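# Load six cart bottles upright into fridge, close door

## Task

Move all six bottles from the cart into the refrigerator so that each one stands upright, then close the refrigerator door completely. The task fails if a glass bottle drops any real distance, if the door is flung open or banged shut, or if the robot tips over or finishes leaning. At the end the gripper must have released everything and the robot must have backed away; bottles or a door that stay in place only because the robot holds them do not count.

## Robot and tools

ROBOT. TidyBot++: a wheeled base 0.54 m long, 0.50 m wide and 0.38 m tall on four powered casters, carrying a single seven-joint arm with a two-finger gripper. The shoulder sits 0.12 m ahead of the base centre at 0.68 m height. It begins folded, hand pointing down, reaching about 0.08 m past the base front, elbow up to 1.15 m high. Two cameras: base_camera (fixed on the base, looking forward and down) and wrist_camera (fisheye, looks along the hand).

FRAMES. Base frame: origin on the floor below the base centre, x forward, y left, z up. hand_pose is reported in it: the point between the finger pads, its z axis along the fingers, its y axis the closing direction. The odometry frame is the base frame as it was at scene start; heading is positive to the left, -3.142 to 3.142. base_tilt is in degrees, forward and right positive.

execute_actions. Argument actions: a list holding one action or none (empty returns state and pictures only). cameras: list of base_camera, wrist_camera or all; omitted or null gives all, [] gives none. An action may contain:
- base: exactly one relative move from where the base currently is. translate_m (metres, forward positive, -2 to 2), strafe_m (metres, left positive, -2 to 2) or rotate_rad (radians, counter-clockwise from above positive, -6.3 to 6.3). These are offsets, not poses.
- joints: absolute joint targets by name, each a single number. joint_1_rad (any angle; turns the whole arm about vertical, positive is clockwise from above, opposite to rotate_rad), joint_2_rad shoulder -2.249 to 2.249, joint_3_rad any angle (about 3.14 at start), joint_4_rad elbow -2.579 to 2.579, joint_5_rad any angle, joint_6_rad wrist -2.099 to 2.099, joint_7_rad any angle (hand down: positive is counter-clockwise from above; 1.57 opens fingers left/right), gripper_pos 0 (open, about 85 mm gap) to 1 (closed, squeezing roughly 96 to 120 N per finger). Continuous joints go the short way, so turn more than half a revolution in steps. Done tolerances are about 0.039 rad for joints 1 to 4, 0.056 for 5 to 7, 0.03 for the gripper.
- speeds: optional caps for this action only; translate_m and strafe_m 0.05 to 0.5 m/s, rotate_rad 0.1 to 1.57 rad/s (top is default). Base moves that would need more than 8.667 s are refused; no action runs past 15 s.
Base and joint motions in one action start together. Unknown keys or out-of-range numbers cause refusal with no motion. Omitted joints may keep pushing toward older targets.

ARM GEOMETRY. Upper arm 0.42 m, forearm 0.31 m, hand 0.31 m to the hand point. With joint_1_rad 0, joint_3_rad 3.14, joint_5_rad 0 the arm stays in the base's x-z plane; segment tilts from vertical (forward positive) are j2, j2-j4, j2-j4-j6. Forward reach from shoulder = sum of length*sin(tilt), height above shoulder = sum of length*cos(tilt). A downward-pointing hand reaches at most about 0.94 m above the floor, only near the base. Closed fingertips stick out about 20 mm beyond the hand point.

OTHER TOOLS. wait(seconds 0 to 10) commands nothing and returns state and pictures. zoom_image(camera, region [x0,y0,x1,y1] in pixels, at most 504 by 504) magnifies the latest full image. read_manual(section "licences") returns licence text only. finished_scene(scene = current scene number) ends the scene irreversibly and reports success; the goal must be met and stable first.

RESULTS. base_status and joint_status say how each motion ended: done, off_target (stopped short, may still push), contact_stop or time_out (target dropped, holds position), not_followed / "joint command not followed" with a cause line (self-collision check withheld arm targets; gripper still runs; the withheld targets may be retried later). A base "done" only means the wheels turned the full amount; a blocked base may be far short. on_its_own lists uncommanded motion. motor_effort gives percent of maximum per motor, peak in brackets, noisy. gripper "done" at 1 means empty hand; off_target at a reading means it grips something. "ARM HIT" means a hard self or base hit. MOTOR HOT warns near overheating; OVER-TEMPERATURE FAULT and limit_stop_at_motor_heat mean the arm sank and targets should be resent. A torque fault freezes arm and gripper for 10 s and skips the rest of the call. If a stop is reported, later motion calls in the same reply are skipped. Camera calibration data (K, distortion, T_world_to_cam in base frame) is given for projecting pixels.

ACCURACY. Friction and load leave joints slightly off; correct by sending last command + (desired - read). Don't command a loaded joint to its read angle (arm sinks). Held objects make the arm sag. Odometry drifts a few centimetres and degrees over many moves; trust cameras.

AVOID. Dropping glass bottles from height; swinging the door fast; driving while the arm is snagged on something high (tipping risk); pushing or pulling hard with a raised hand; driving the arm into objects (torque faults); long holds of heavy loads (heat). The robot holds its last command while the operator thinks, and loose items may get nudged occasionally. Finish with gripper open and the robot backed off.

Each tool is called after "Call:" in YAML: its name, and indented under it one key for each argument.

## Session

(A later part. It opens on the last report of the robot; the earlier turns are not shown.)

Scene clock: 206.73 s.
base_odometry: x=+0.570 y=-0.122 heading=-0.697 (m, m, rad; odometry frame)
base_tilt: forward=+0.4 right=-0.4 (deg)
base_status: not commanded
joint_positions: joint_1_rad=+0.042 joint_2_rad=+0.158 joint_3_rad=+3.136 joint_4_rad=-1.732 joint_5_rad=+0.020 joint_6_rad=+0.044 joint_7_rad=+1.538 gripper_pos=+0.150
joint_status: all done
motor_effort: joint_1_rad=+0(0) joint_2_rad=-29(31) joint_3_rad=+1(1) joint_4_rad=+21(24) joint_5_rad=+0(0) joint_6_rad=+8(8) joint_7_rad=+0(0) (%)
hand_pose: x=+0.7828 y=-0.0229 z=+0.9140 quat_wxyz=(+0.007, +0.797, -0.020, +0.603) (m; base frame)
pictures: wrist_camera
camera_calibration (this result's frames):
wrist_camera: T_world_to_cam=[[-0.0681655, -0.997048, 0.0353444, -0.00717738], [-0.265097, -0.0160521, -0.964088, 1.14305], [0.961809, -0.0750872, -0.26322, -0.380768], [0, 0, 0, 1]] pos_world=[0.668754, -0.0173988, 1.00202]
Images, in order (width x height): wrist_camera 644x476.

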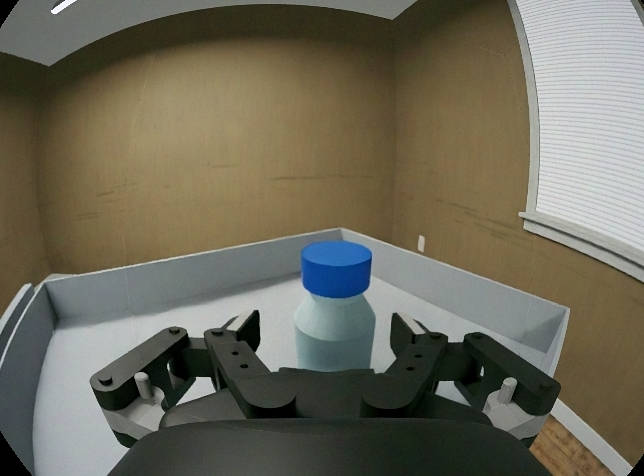

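Call:
execute_actions:
  actions:
    - {"base":{"strafe_m":-0.012}}
  cameras: []

Call:
execute_actions:
  actions:
    - {"base":{"translate_m":0.072},"speeds":{"translate_m":0.15}}
  cameras: ["wrist_camera"]

Call:
execute_actions:
  actions:
    - {"joints":{"gripper_pos":1}}
  cameras: ["wrist_camera"]

Call:
execute_actions:
  actions:
    - {"joints":{"joint_2_rad":0.0,"joint_4_rad":-1.34,"joint_6_rad":-0.39}}
  cameras: []

Call:
execute_actions:
  actions:
    - {"base":{"translate_m":-0.1}}
  cameras: []

Call:
execute_actions:
  actions:
    - {"base":{"rotate_rad":1.62},"speeds":{"rotate_rad":1.2}}
  cameras: []

Call:
execute_actions:
  actions:
    - {"base":{"translate_m":1.04}}

Scene clock: 211.00 s.
base_odometry: x=+0.562 y=-0.132 heading=-0.697 (m, m, rad; odometry frame)
base_tilt: forward=+0.3 right=-0.4 (deg)
base_status: done
joint_positions: joint_1_rad=+0.042 joint_2_rad=+0.158 joint_3_rad=+3.135 joint_4_rad=-1.732 joint_5_rad=+0.020 joint_6_rad=+0.044 joint_7_rad=+1.538 gripper_pos=+0.150
joint_status: not commanded
motor_effort: joint_1_rad=+0(2) joint_2_rad=-30(31) joint_3_rad=+1(2) joint_4_rad=+22(22) joint_5_rad=+0(1) joint_6_rad=+8(8) joint_7_rad=+0(0) (%)
hand_pose: x=+0.7828 y=-0.0220 z=+0.9141 quat_wxyz=(+0.006, +0.797, -0.019, +0.603) (m; base frame)
pictures: none
No camera images: the call's "cameras" was empty. Leave "cameras" out to get every camera's image.

Scene clock: 212.13 s.
base_odometry: x=+0.618 y=-0.178 heading=-0.697 (m, m, rad; odometry frame)
base_tilt: forward=+0.4 right=-0.4 (deg)
base_status: done
joint_positions: joint_1_rad=+0.042 joint_2_rad=+0.161 joint_3_rad=+3.135 joint_4_rad=-1.732 joint_5_rad=+0.020 joint_6_rad=+0.045 joint_7_rad=+1.538 gripper_pos=+0.150
joint_status: not commanded
motor_effort: joint_1_rad=+0(1) joint_2_rad=-30(31) joint_3_rad=+1(0) joint_4_rad=+21(22) joint_5_rad=-1(0) joint_6_rad=+8(8) joint_7_rad=+0(1) (%)
hand_pose: x=+0.7836 y=-0.0220 z=+0.9124 quat_wxyz=(+0.006, +0.798, -0.019, +0.603) (m; base frame)
pictures: wrist_camera
camera_calibration (this result's frames):
wrist_camera: T_world_to_cam=[[-0.0666033, -0.997161, 0.0351408, -0.00719891], [-0.2666, -0.0161536, -0.963672, 1.14252], [0.961503, -0.0735523, -0.264767, -0.38023], [0, 0, 0, 1]] pos_world=[0.66971, -0.0166893, 1.0006]
Images, in order (width x height): wrist_camera 644x476.

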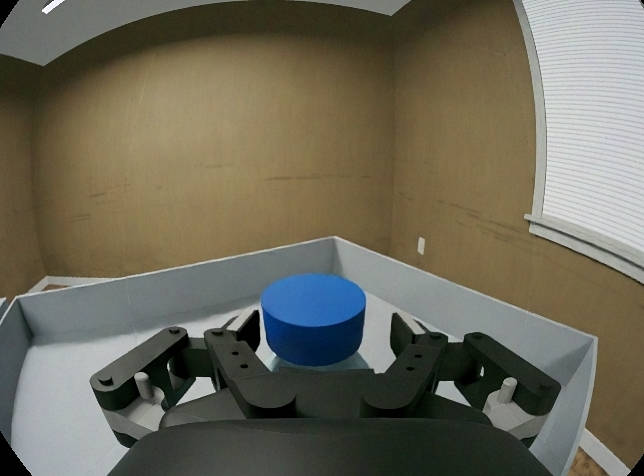

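Scene clock: 213.17 s.
base_odometry: x=+0.618 y=-0.178 heading=-0.697 (m, m, rad; odometry frame)
base_tilt: forward=+0.4 right=-0.4 (deg)
base_status: not commanded
joint_positions: joint_1_rad=+0.042 joint_2_rad=+0.161 joint_3_rad=+3.133 joint_4_rad=-1.732 joint_5_rad=+0.020 joint_6_rad=+0.047 joint_7_rad=+1.538 gripper_pos=+0.444
joint_status: gripper_pos off_target (ended at +0.444, target +1.000)
motor_effort: joint_1_rad=+0(3) joint_2_rad=-28(30) joint_3_rad=+1(4) joint_4_rad=+20(22) joint_5_rad=-1(1) joint_6_rad=+7(8) joint_7_rad=+0(1) (%)
hand_pose: x=+0.7838 y=-0.0209 z=+0.9131 quat_wxyz=(+0.005, +0.797, -0.018, +0.604) (m; base frame)
pictures: wrist_camera
camera_calibration (this result's frames):
wrist_camera: T_world_to_cam=[[-0.0648746, -0.997287, 0.0347839, -0.00711906], [-0.264288, -0.0164413, -0.964304, 1.14204], [0.96226, -0.0717518, -0.262504, -0.382789], [0, 0, 0, 1]] pos_world=[0.669708, -0.0157888, 1.00104]
Images, in order (width x height): wrist_camera 644x476.

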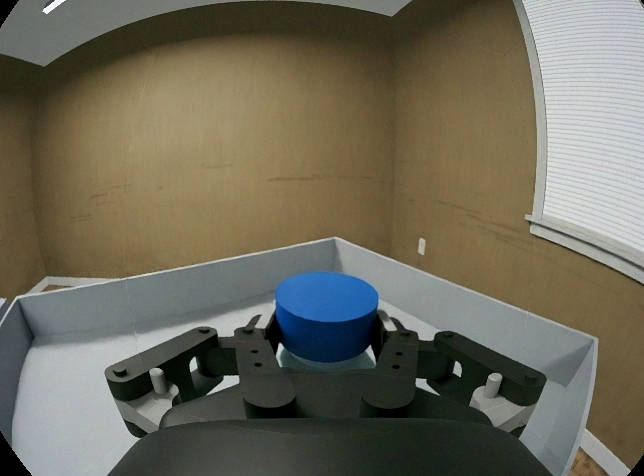

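Scene clock: 214.93 s.
base_odometry: x=+0.618 y=-0.178 heading=-0.697 (m, m, rad; odometry frame)
base_tilt: forward=+0.4 right=-0.3 (deg)
base_status: not commanded
joint_positions: joint_1_rad=+0.042 joint_2_rad=+0.025 joint_3_rad=+3.133 joint_4_rad=-1.370 joint_5_rad=+0.020 joint_6_rad=-0.391 joint_7_rad=+1.538 gripper_pos=+0.444
joint_status: all done
motor_effort: joint_1_rad=+0(2) joint_2_rad=-30(39) joint_3_rad=+1(2) joint_4_rad=+27(29) joint_5_rad=-1(1) joint_6_rad=+12(12) joint_7_rad=-1(1) (%)
hand_pose: x=+0.7428 y=-0.0220 z=+1.0911 quat_wxyz=(+0.009, +0.779, -0.021, +0.627) (m; base frame)
pictures: none
No camera images: the call's "cameras" was empty. Leave "cameras" out to get every camera's image.

Scene clock: 216.20 s.
base_odometry: x=+0.541 y=-0.114 heading=-0.697 (m, m, rad; odometry frame)
base_tilt: forward=+0.3 right=-0.4 (deg)
base_status: done
joint_positions: joint_1_rad=+0.042 joint_2_rad=+0.025 joint_3_rad=+3.133 joint_4_rad=-1.370 joint_5_rad=+0.020 joint_6_rad=-0.393 joint_7_rad=+1.538 gripper_pos=+0.444
joint_status: not commanded
motor_effort: joint_1_rad=+1(2) joint_2_rad=-31(34) joint_3_rad=+1(1) joint_4_rad=+29(28) joint_5_rad=-1(0) joint_6_rad=+12(12) joint_7_rad=+0(0) (%)
hand_pose: x=+0.7426 y=-0.0218 z=+1.0903 quat_wxyz=(+0.009, +0.779, -0.021, +0.626) (m; base frame)
pictures: none
No camera images: the call's "cameras" was empty. Leave "cameras" out to get every camera's image.

Scene clock: 218.80 s.
base_odometry: x=+0.541 y=-0.114 heading=+0.923 (m, m, rad; odometry frame)
base_tilt: forward=+0.3 right=-0.4 (deg)
base_status: done
joint_positions: joint_1_rad=+0.036 joint_2_rad=+0.028 joint_3_rad=+3.127 joint_4_rad=-1.370 joint_5_rad=+0.020 joint_6_rad=-0.393 joint_7_rad=+1.538 gripper_pos=+0.444
joint_status: not commanded
motor_effort: joint_1_rad=+0(3) joint_2_rad=-30(33) joint_3_rad=+1(3) joint_4_rad=+27(28) joint_5_rad=+0(0) joint_6_rad=+12(12) joint_7_rad=+0(1) (%)
hand_pose: x=+0.7438 y=-0.0148 z=+1.0887 quat_wxyz=(+0.005, +0.780, -0.016, +0.625) (m; base frame)
pictures: none
No camera images: the call's "cameras" was empty. Leave "cameras" out to get every camera's image.

Scene clock: 222.27 s.
base_odometry: x=+1.168 y=+0.716 heading=+0.923 (m, m, rad; odometry frame)
base_tilt: forward=+0.4 right=-0.4 (deg)
base_status: done
joint_positions: joint_1_rad=+0.036 joint_2_rad=+0.031 joint_3_rad=+3.127 joint_4_rad=-1.370 joint_5_rad=+0.020 joint_6_rad=-0.395 joint_7_rad=+1.538 gripper_pos=+0.444
joint_status: not commanded
motor_effort: joint_1_rad=+0(0) joint_2_rad=-32(34) joint_3_rad=+1(0) joint_4_rad=+27(29) joint_5_rad=+0(1) joint_6_rad=+12(13) joint_7_rad=+0(0) (%)
hand_pose: x=+0.7449 y=-0.0148 z=+1.0862 quat_wxyz=(+0.005, +0.782, -0.016, +0.623) (m; base frame)
pictures: base_camera, wrist_camera
camera_calibration (this result's frames):
wrist_camera: T_world_to_cam=[[-0.0637732, -0.997369, 0.034477, -0.0100968], [-0.215721, -0.0199536, -0.976251, 1.2756], [0.97437, -0.0696961, -0.213881, -0.36132], [0, 0, 0, 1]] pos_world=[0.62659, -0.00980001, 1.16838]
Images, in order (width x height): base_camera 644x364, wrist_camera 644x476.

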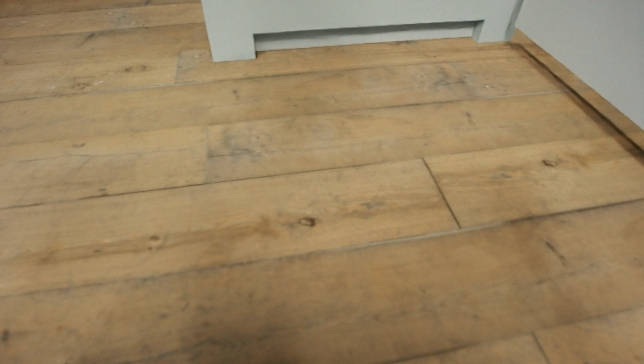

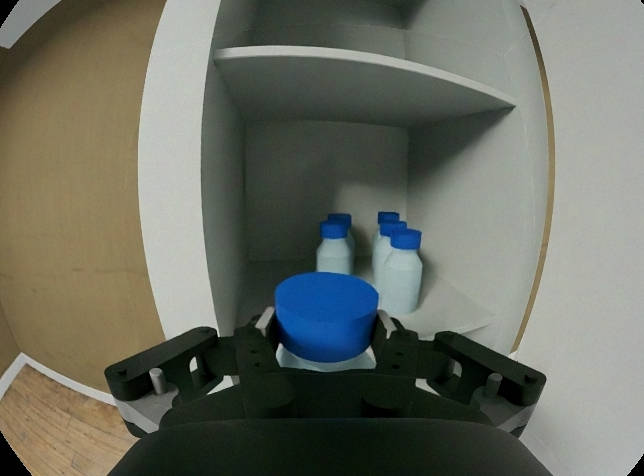

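Call:
execute_actions:
  actions:
    - {"base":{"translate_m":0.262},"speeds":{"translate_m":0.25}}
  cameras: []

Call:
execute_actions:
  actions:
    - {"joints":{"joint_2_rad":0.09}}
  cameras: []

Call:
execute_actions:
  actions:
    - {"joints":{"gripper_pos":0.15}}

Call:
execute_actions:
  actions:
    - {"base":{"translate_m":-0.5}}
  cameras: ["wrist_camera"]

Call:
execute_actions:
  actions:
    - {"base":{"rotate_rad":0.18},"joints":{"joint_2_rad":-0.5,"joint_4_rad":-2.4,"joint_6_rad":-0.9}}
  cameras: []

Call:
execute_actions:
  actions:
    - {"base":{"strafe_m":-1.02}}

Scene clock: 229.90 s.
base_odometry: x=+1.326 y=+0.925 heading=+0.924 (m, m, rad; odometry frame)
base_tilt: forward=+0.4 right=-0.4 (deg)
base_status: done
joint_positions: joint_1_rad=+0.036 joint_2_rad=+0.031 joint_3_rad=+3.127 joint_4_rad=-1.370 joint_5_rad=+0.020 joint_6_rad=-0.396 joint_7_rad=+1.538 gripper_pos=+0.444
joint_status: not commanded
motor_effort: joint_1_rad=+0(1) joint_2_rad=-31(34) joint_3_rad=+1(1) joint_4_rad=+27(28) joint_5_rad=+0(0) joint_6_rad=+12(12) joint_7_rad=+0(0) (%)
hand_pose: x=+0.7450 y=-0.0148 z=+1.0860 quat_wxyz=(+0.005, +0.782, -0.016, +0.623) (m; base frame)
pictures: none
No camera images: the call's "cameras" was empty. Leave "cameras" out to get every camera's image.

Scene clock: 230.80 s.
base_odometry: x=+1.326 y=+0.925 heading=+0.924 (m, m, rad; odometry frame)
base_tilt: forward=+0.4 right=-0.4 (deg)
base_status: not commanded
joint_positions: joint_1_rad=+0.036 joint_2_rad=+0.096 joint_3_rad=+3.127 joint_4_rad=-1.361 joint_5_rad=+0.020 joint_6_rad=-0.391 joint_7_rad=+1.538 gripper_pos=+0.444
joint_status: all done
motor_effort: joint_1_rad=+1(2) joint_2_rad=-32(34) joint_3_rad=+2(2) joint_4_rad=+25(28) joint_5_rad=-1(0) joint_6_rad=+11(12) joint_7_rad=+0(0) (%)
hand_pose: x=+0.7707 y=-0.0157 z=+1.0516 quat_wxyz=(+0.005, +0.798, -0.017, +0.603) (m; base frame)
pictures: none
No camera images: the call's "cameras" was empty. Leave "cameras" out to get every camera's image.

Scene clock: 231.83 s.
base_odometry: x=+1.326 y=+0.925 heading=+0.924 (m, m, rad; odometry frame)
base_tilt: forward=+0.4 right=-0.3 (deg)
base_status: not commanded
joint_positions: joint_1_rad=+0.036 joint_2_rad=+0.096 joint_3_rad=+3.127 joint_4_rad=-1.351 joint_5_rad=+0.020 joint_6_rad=-0.391 joint_7_rad=+1.538 gripper_pos=+0.150
joint_status: all done
motor_effort: joint_1_rad=+0(1) joint_2_rad=-28(32) joint_3_rad=+1(2) joint_4_rad=+22(27) joint_5_rad=+0(0) joint_6_rad=+8(11) joint_7_rad=+0(0) (%)
hand_pose: x=+0.7713 y=-0.0157 z=+1.0573 quat_wxyz=(+0.005, +0.795, -0.017, +0.607) (m; base frame)
pictures: base_camera, wrist_camera
camera_calibration (this result's frames):
wrist_camera: T_world_to_cam=[[-0.0621296, -0.997445, 0.0352695, -0.0103877], [-0.256702, -0.0181792, -0.96632, 1.27412], [0.964492, -0.0690908, -0.254917, -0.342246], [0, 0, 0, 1]] pos_world=[0.656518, -0.0108447, 1.14433]
Images, in order (width x height): base_camera 644x364, wrist_camera 644x476.

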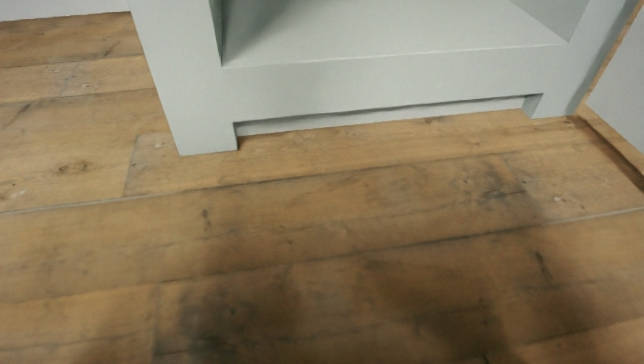

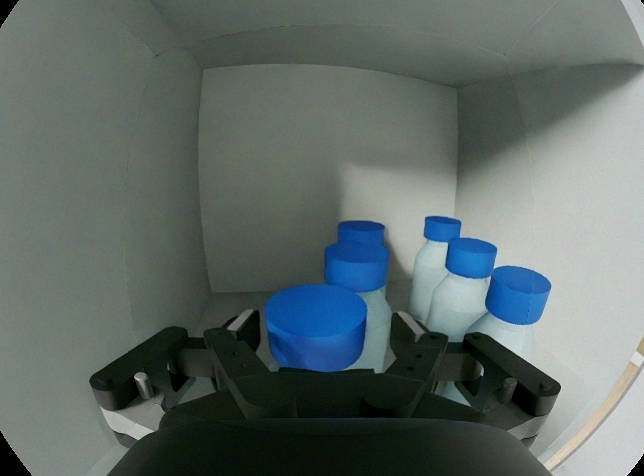

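Scene clock: 234.30 s.
base_odometry: x=+1.025 y=+0.526 heading=+0.924 (m, m, rad; odometry frame)
base_tilt: forward=+0.3 right=-0.4 (deg)
base_status: done
joint_positions: joint_1_rad=+0.036 joint_2_rad=+0.086 joint_3_rad=+3.127 joint_4_rad=-1.350 joint_5_rad=+0.020 joint_6_rad=-0.391 joint_7_rad=+1.538 gripper_pos=+0.150
joint_status: not commanded
motor_effort: joint_1_rad=+0(3) joint_2_rad=-26(32) joint_3_rad=+1(2) joint_4_rad=+21(23) joint_5_rad=-1(0) joint_6_rad=+8(8) joint_7_rad=+0(0) (%)
hand_pose: x=+0.7676 y=-0.0157 z=+1.0643 quat_wxyz=(+0.005, +0.791, -0.017, +0.611) (m; base frame)
pictures: wrist_camera
camera_calibration (this result's frames):
wrist_camera: T_world_to_cam=[[-0.0627469, -0.997416, 0.034993, -0.0101071], [-0.246217, -0.018508, -0.969038, 1.2748], [0.967181, -0.0694201, -0.24442, -0.350146], [0, 0, 0, 1]] pos_world=[0.651898, -0.0107942, 1.1501]
Images, in order (width x height): wrist_camera 644x476.

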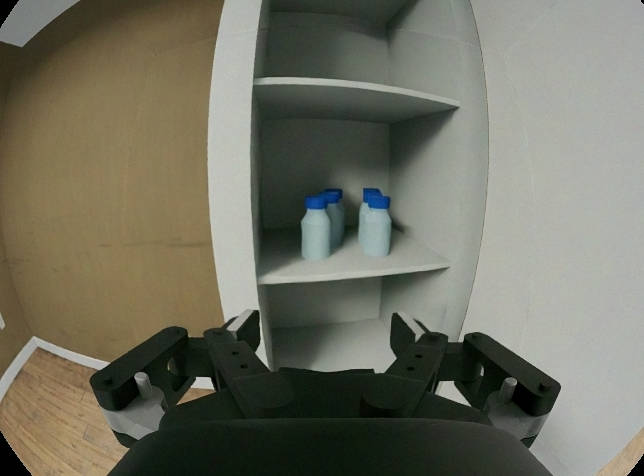

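Scene clock: 236.63 s.
base_odometry: x=+1.025 y=+0.526 heading=+1.105 (m, m, rad; odometry frame)
base_tilt: forward=+0.4 right=-0.4 (deg)
base_status: done
joint_positions: joint_1_rad=+0.030 joint_2_rad=-0.485 joint_3_rad=+3.125 joint_4_rad=-2.390 joint_5_rad=+0.020 joint_6_rad=-0.876 joint_7_rad=+1.538 gripper_pos=+0.150
joint_status: all done
motor_effort: joint_1_rad=+0(4) joint_2_rad=-1(27) joint_3_rad=+2(4) joint_4_rad=+18(23) joint_5_rad=+0(0) joint_6_rad=+3(8) joint_7_rad=+0(0) (%)
hand_pose: x=+0.3294 y=-0.0070 z=+0.6598 quat_wxyz=(+0.011, +0.984, -0.018, +0.179) (m; base frame)
pictures: none
No camera images: the call's "cameras" was empty. Leave "cameras" out to get every camera's image.

Scene clock: 240.03 s.
base_odometry: x=+1.936 y=+0.068 heading=+1.105 (m, m, rad; odometry frame)
base_tilt: forward=+0.4 right=-0.4 (deg)
base_status: done
joint_positions: joint_1_rad=+0.030 joint_2_rad=-0.485 joint_3_rad=+3.125 joint_4_rad=-2.390 joint_5_rad=+0.020 joint_6_rad=-0.876 joint_7_rad=+1.538 gripper_pos=+0.150
joint_status: not commanded
motor_effort: joint_1_rad=+1(0) joint_2_rad=-1(2) joint_3_rad=+1(2) joint_4_rad=+18(18) joint_5_rad=+0(1) joint_6_rad=+3(3) joint_7_rad=+1(0) (%)
hand_pose: x=+0.3294 y=-0.0070 z=+0.6598 quat_wxyz=(+0.011, +0.984, -0.018, +0.180) (m; base frame)
pictures: base_camera, wrist_camera
camera_calibration (this result's frames):
wrist_camera: T_world_to_cam=[[-0.0179638, -0.997577, 0.0672165, -0.0507522], [-0.932867, -0.00746785, -0.360144, 0.599658], [0.359773, -0.0691736, -0.930472, 0.628167], [0, 0, 0, 1]] pos_world=[0.332491, -0.00269846, 0.803867]
Images, in order (width x height): base_camera 644x364, wrist_camera 644x476.

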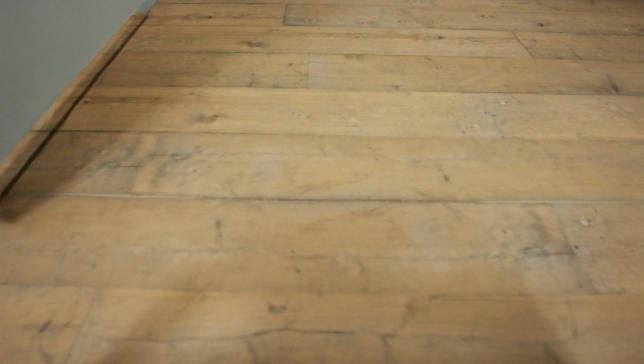

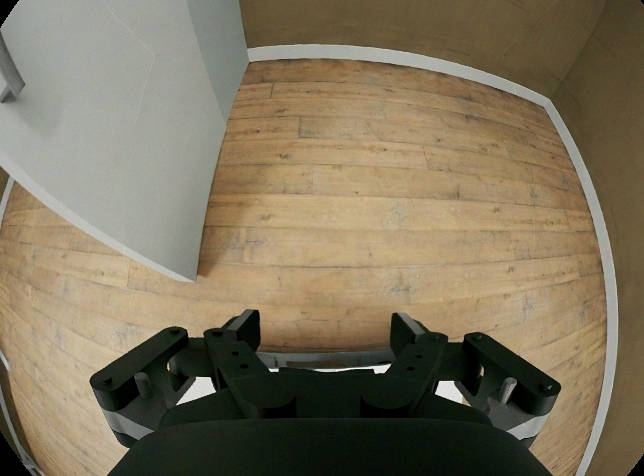

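Mirror of before.

Call:
execute_actions:
  actions:
    - {"base":{"translate_m":0.42},"joints":{"joint_1_rad":1.0,"joint_2_rad":-0.4,"joint_4_rad":-2.5,"joint_6_rad":-0.95}}
  cameras: []

Call:
execute_actions:
  actions:
    - {"base":{"strafe_m":0.52},"speeds":{"strafe_m":0.07}}

Scene clock: 244.13 s.
base_odometry: x=+2.125 y=+0.444 heading=+1.105 (m, m, rad; odometry frame)
base_tilt: forward=+0.4 right=-0.4 (deg)
base_status: done
joint_positions: joint_1_rad=+0.979 joint_2_rad=-0.417 joint_3_rad=+3.125 joint_4_rad=-2.483 joint_5_rad=+0.020 joint_6_rad=-0.923 joint_7_rad=+1.538 gripper_pos=+0.150
joint_status: all done
motor_effort: joint_1_rad=+0(1) joint_2_rad=-1(2) joint_3_rad=+1(2) joint_4_rad=+15(19) joint_5_rad=+0(0) joint_6_rad=+2(3) joint_7_rad=+0(1) (%)
hand_pose: x=+0.2030 y=-0.1283 z=+0.6093 quat_wxyz=(+0.045, +0.878, -0.472, +0.063) (m; base frame)
pictures: none
No camera images: the call's "cameras" was empty. Leave "cameras" out to get every camera's image.

Scene clock: 252.07 s.
base_odometry: x=+1.660 y=+0.677 heading=+1.105 (m, m, rad; odometry frame)
base_tilt: forward=+0.4 right=-0.4 (deg)
base_status: done
joint_positions: joint_1_rad=+0.979 joint_2_rad=-0.414 joint_3_rad=+3.125 joint_4_rad=-2.486 joint_5_rad=+0.020 joint_6_rad=-0.925 joint_7_rad=+1.538 gripper_pos=+0.150
joint_status: not commanded
motor_effort: joint_1_rad=+0(0) joint_2_rad=-1(3) joint_3_rad=+1(2) joint_4_rad=+17(17) joint_5_rad=-1(0) joint_6_rad=+1(2) joint_7_rad=+0(0) (%)
hand_pose: x=+0.2017 y=-0.1266 z=+0.6079 quat_wxyz=(+0.043, +0.879, -0.472, +0.059) (m; base frame)
pictures: base_camera, wrist_camera
camera_calibration (this result's frames):
wrist_camera: T_world_to_cam=[[-0.814338, -0.576652, 0.0657739, 0.045926], [-0.579352, 0.800861, -0.151567, 0.365172], [0.034726, -0.161533, -0.986256, 0.705288], [0, 0, 0, 1]] pos_world=[0.22447, -0.152041, 0.747922]
Images, in order (width x height): base_camera 644x364, wrist_camera 644x476.

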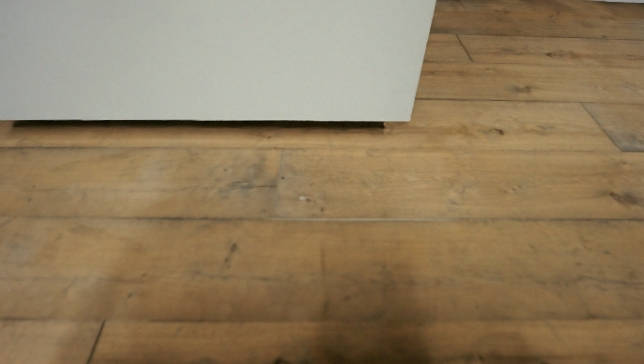

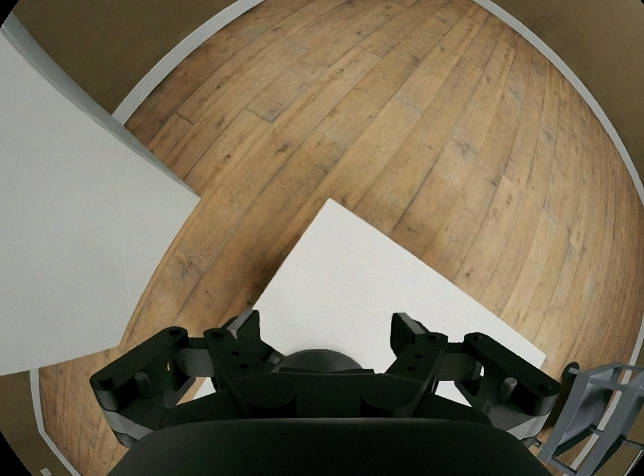

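Call:
execute_actions:
  actions:
    - {"joints":{"joint_1_rad":-0.5,"joint_6_rad":0.1,"gripper_pos":1}}
  cameras: []

Call:
execute_actions:
  actions:
    - {"base":{"translate_m":0.16},"speeds":{"translate_m":0.07}}

Call:
execute_actions:
  actions:
    - {"base":{"translate_m":-0.35}}

Scene clock: 257.40 s.
base_odometry: x=+1.660 y=+0.677 heading=+1.105 (m, m, rad; odometry frame)
base_tilt: forward=+0.4 right=-0.4 (deg)
base_status: not commanded
joint_positions: joint_1_rad=-0.480 joint_2_rad=-0.414 joint_3_rad=+3.125 joint_4_rad=-2.486 joint_5_rad=+0.020 joint_6_rad=+0.075 joint_7_rad=+1.538 gripper_pos=+0.999
joint_status: all done
motor_effort: joint_1_rad=+0(0) joint_2_rad=-6(6) joint_3_rad=+2(2) joint_4_rad=+19(20) joint_5_rad=-1(0) joint_6_rad=+8(8) joint_7_rad=+0(0) (%)
hand_pose: x=+0.4608 y=+0.1871 z=+0.7868 quat_wxyz=(-0.134, +0.816, +0.203, +0.524) (m; base frame)
pictures: none
No camera images: the call's "cameras" was empty. Leave "cameras" out to get every camera's image.

Scene clock: 260.10 s.
base_odometry: x=+1.732 y=+0.820 heading=+1.105 (m, m, rad; odometry frame)
base_tilt: forward=+0.4 right=-0.4 (deg)
base_status: done
joint_positions: joint_1_rad=-0.502 joint_2_rad=-0.431 joint_3_rad=+3.113 joint_4_rad=-2.512 joint_5_rad=+0.020 joint_6_rad=+0.075 joint_7_rad=+1.538 gripper_pos=+0.999
joint_status: not commanded
motor_effort: joint_1_rad=+3(6) joint_2_rad=+0(5) joint_3_rad=+5(7) joint_4_rad=+23(27) joint_5_rad=-1(1) joint_6_rad=+9(13) joint_7_rad=+0(0) (%)
hand_pose: x=+0.4462 y=+0.1942 z=+0.7788 quat_wxyz=(-0.139, +0.815, +0.218, +0.519) (m; base frame)
pictures: base_camera, wrist_camera
camera_calibration (this result's frames):
wrist_camera: T_world_to_cam=[[0.481425, -0.874934, 0.0521646, -0.0908758], [-0.339722, -0.24113, -0.90909, 0.96114], [0.807972, 0.419937, -0.41332, 0.0130375], [0, 0, 0, 1]] pos_world=[0.359736, 0.146774, 0.883892]
Images, in order (width x height): base_camera 644x364, wrist_camera 644x476.

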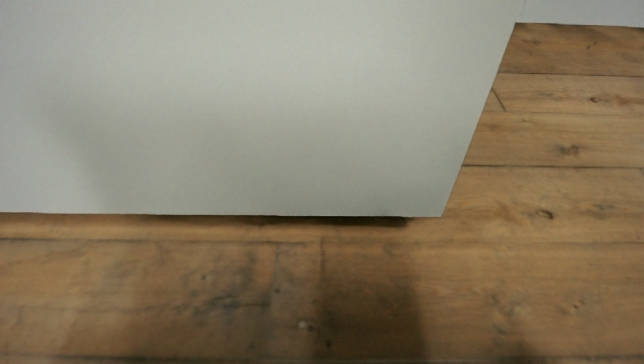

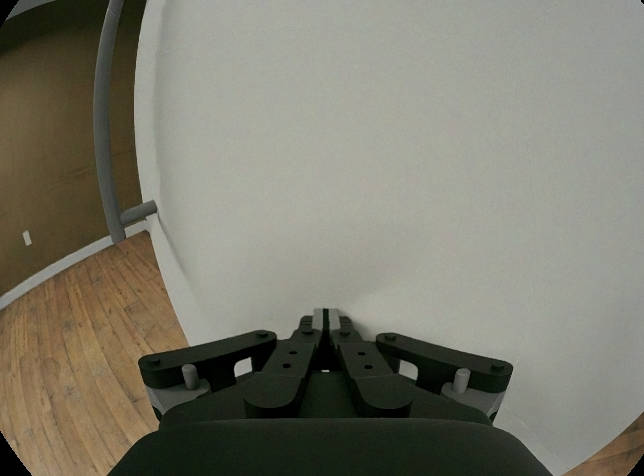

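Scene clock: 262.23 s.
base_odometry: x=+1.575 y=+0.507 heading=+1.105 (m, m, rad; odometry frame)
base_tilt: forward=+0.3 right=-0.4 (deg)
base_status: done
joint_positions: joint_1_rad=-0.501 joint_2_rad=-0.402 joint_3_rad=+3.129 joint_4_rad=-2.506 joint_5_rad=+0.020 joint_6_rad=+0.076 joint_7_rad=+1.538 gripper_pos=+0.999
joint_status: not commanded
motor_effort: joint_1_rad=+0(3) joint_2_rad=-6(8) joint_3_rad=+1(5) joint_4_rad=+19(22) joint_5_rad=+0(1) joint_6_rad=+8(8) joint_7_rad=+0(0) (%)
hand_pose: x=+0.4535 y=+0.1909 z=+0.7716 quat_wxyz=(-0.136, +0.822, +0.212, +0.511) (m; base frame)
pictures: base_camera, wrist_camera
camera_calibration (this result's frames):
wrist_camera: T_world_to_cam=[[0.469134, -0.881936, 0.0458409, -0.0850848], [-0.363467, -0.240128, -0.900128, 0.959961], [0.804863, 0.405619, -0.433207, 0.0250246], [0, 0, 0, 1]] pos_world=[0.368689, 0.145323, 0.878829]
Images, in order (width x height): base_camera 644x364, wrist_camera 644x476.

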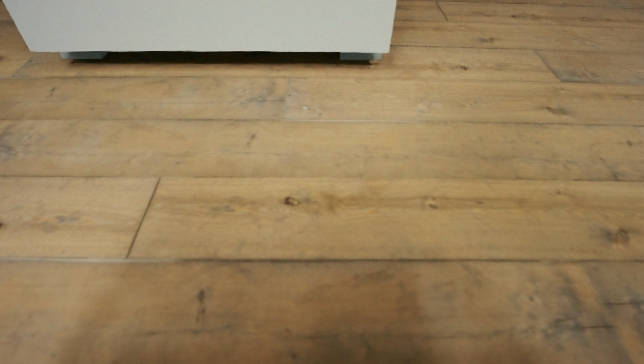

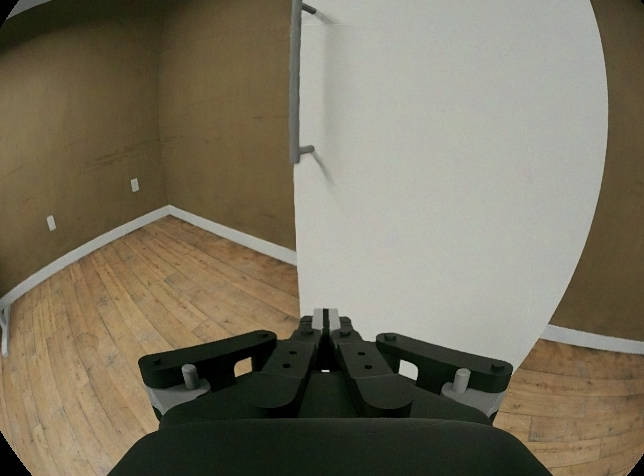

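Call:
finished_scene:
  scene: 2

The scene is finished: the task was done.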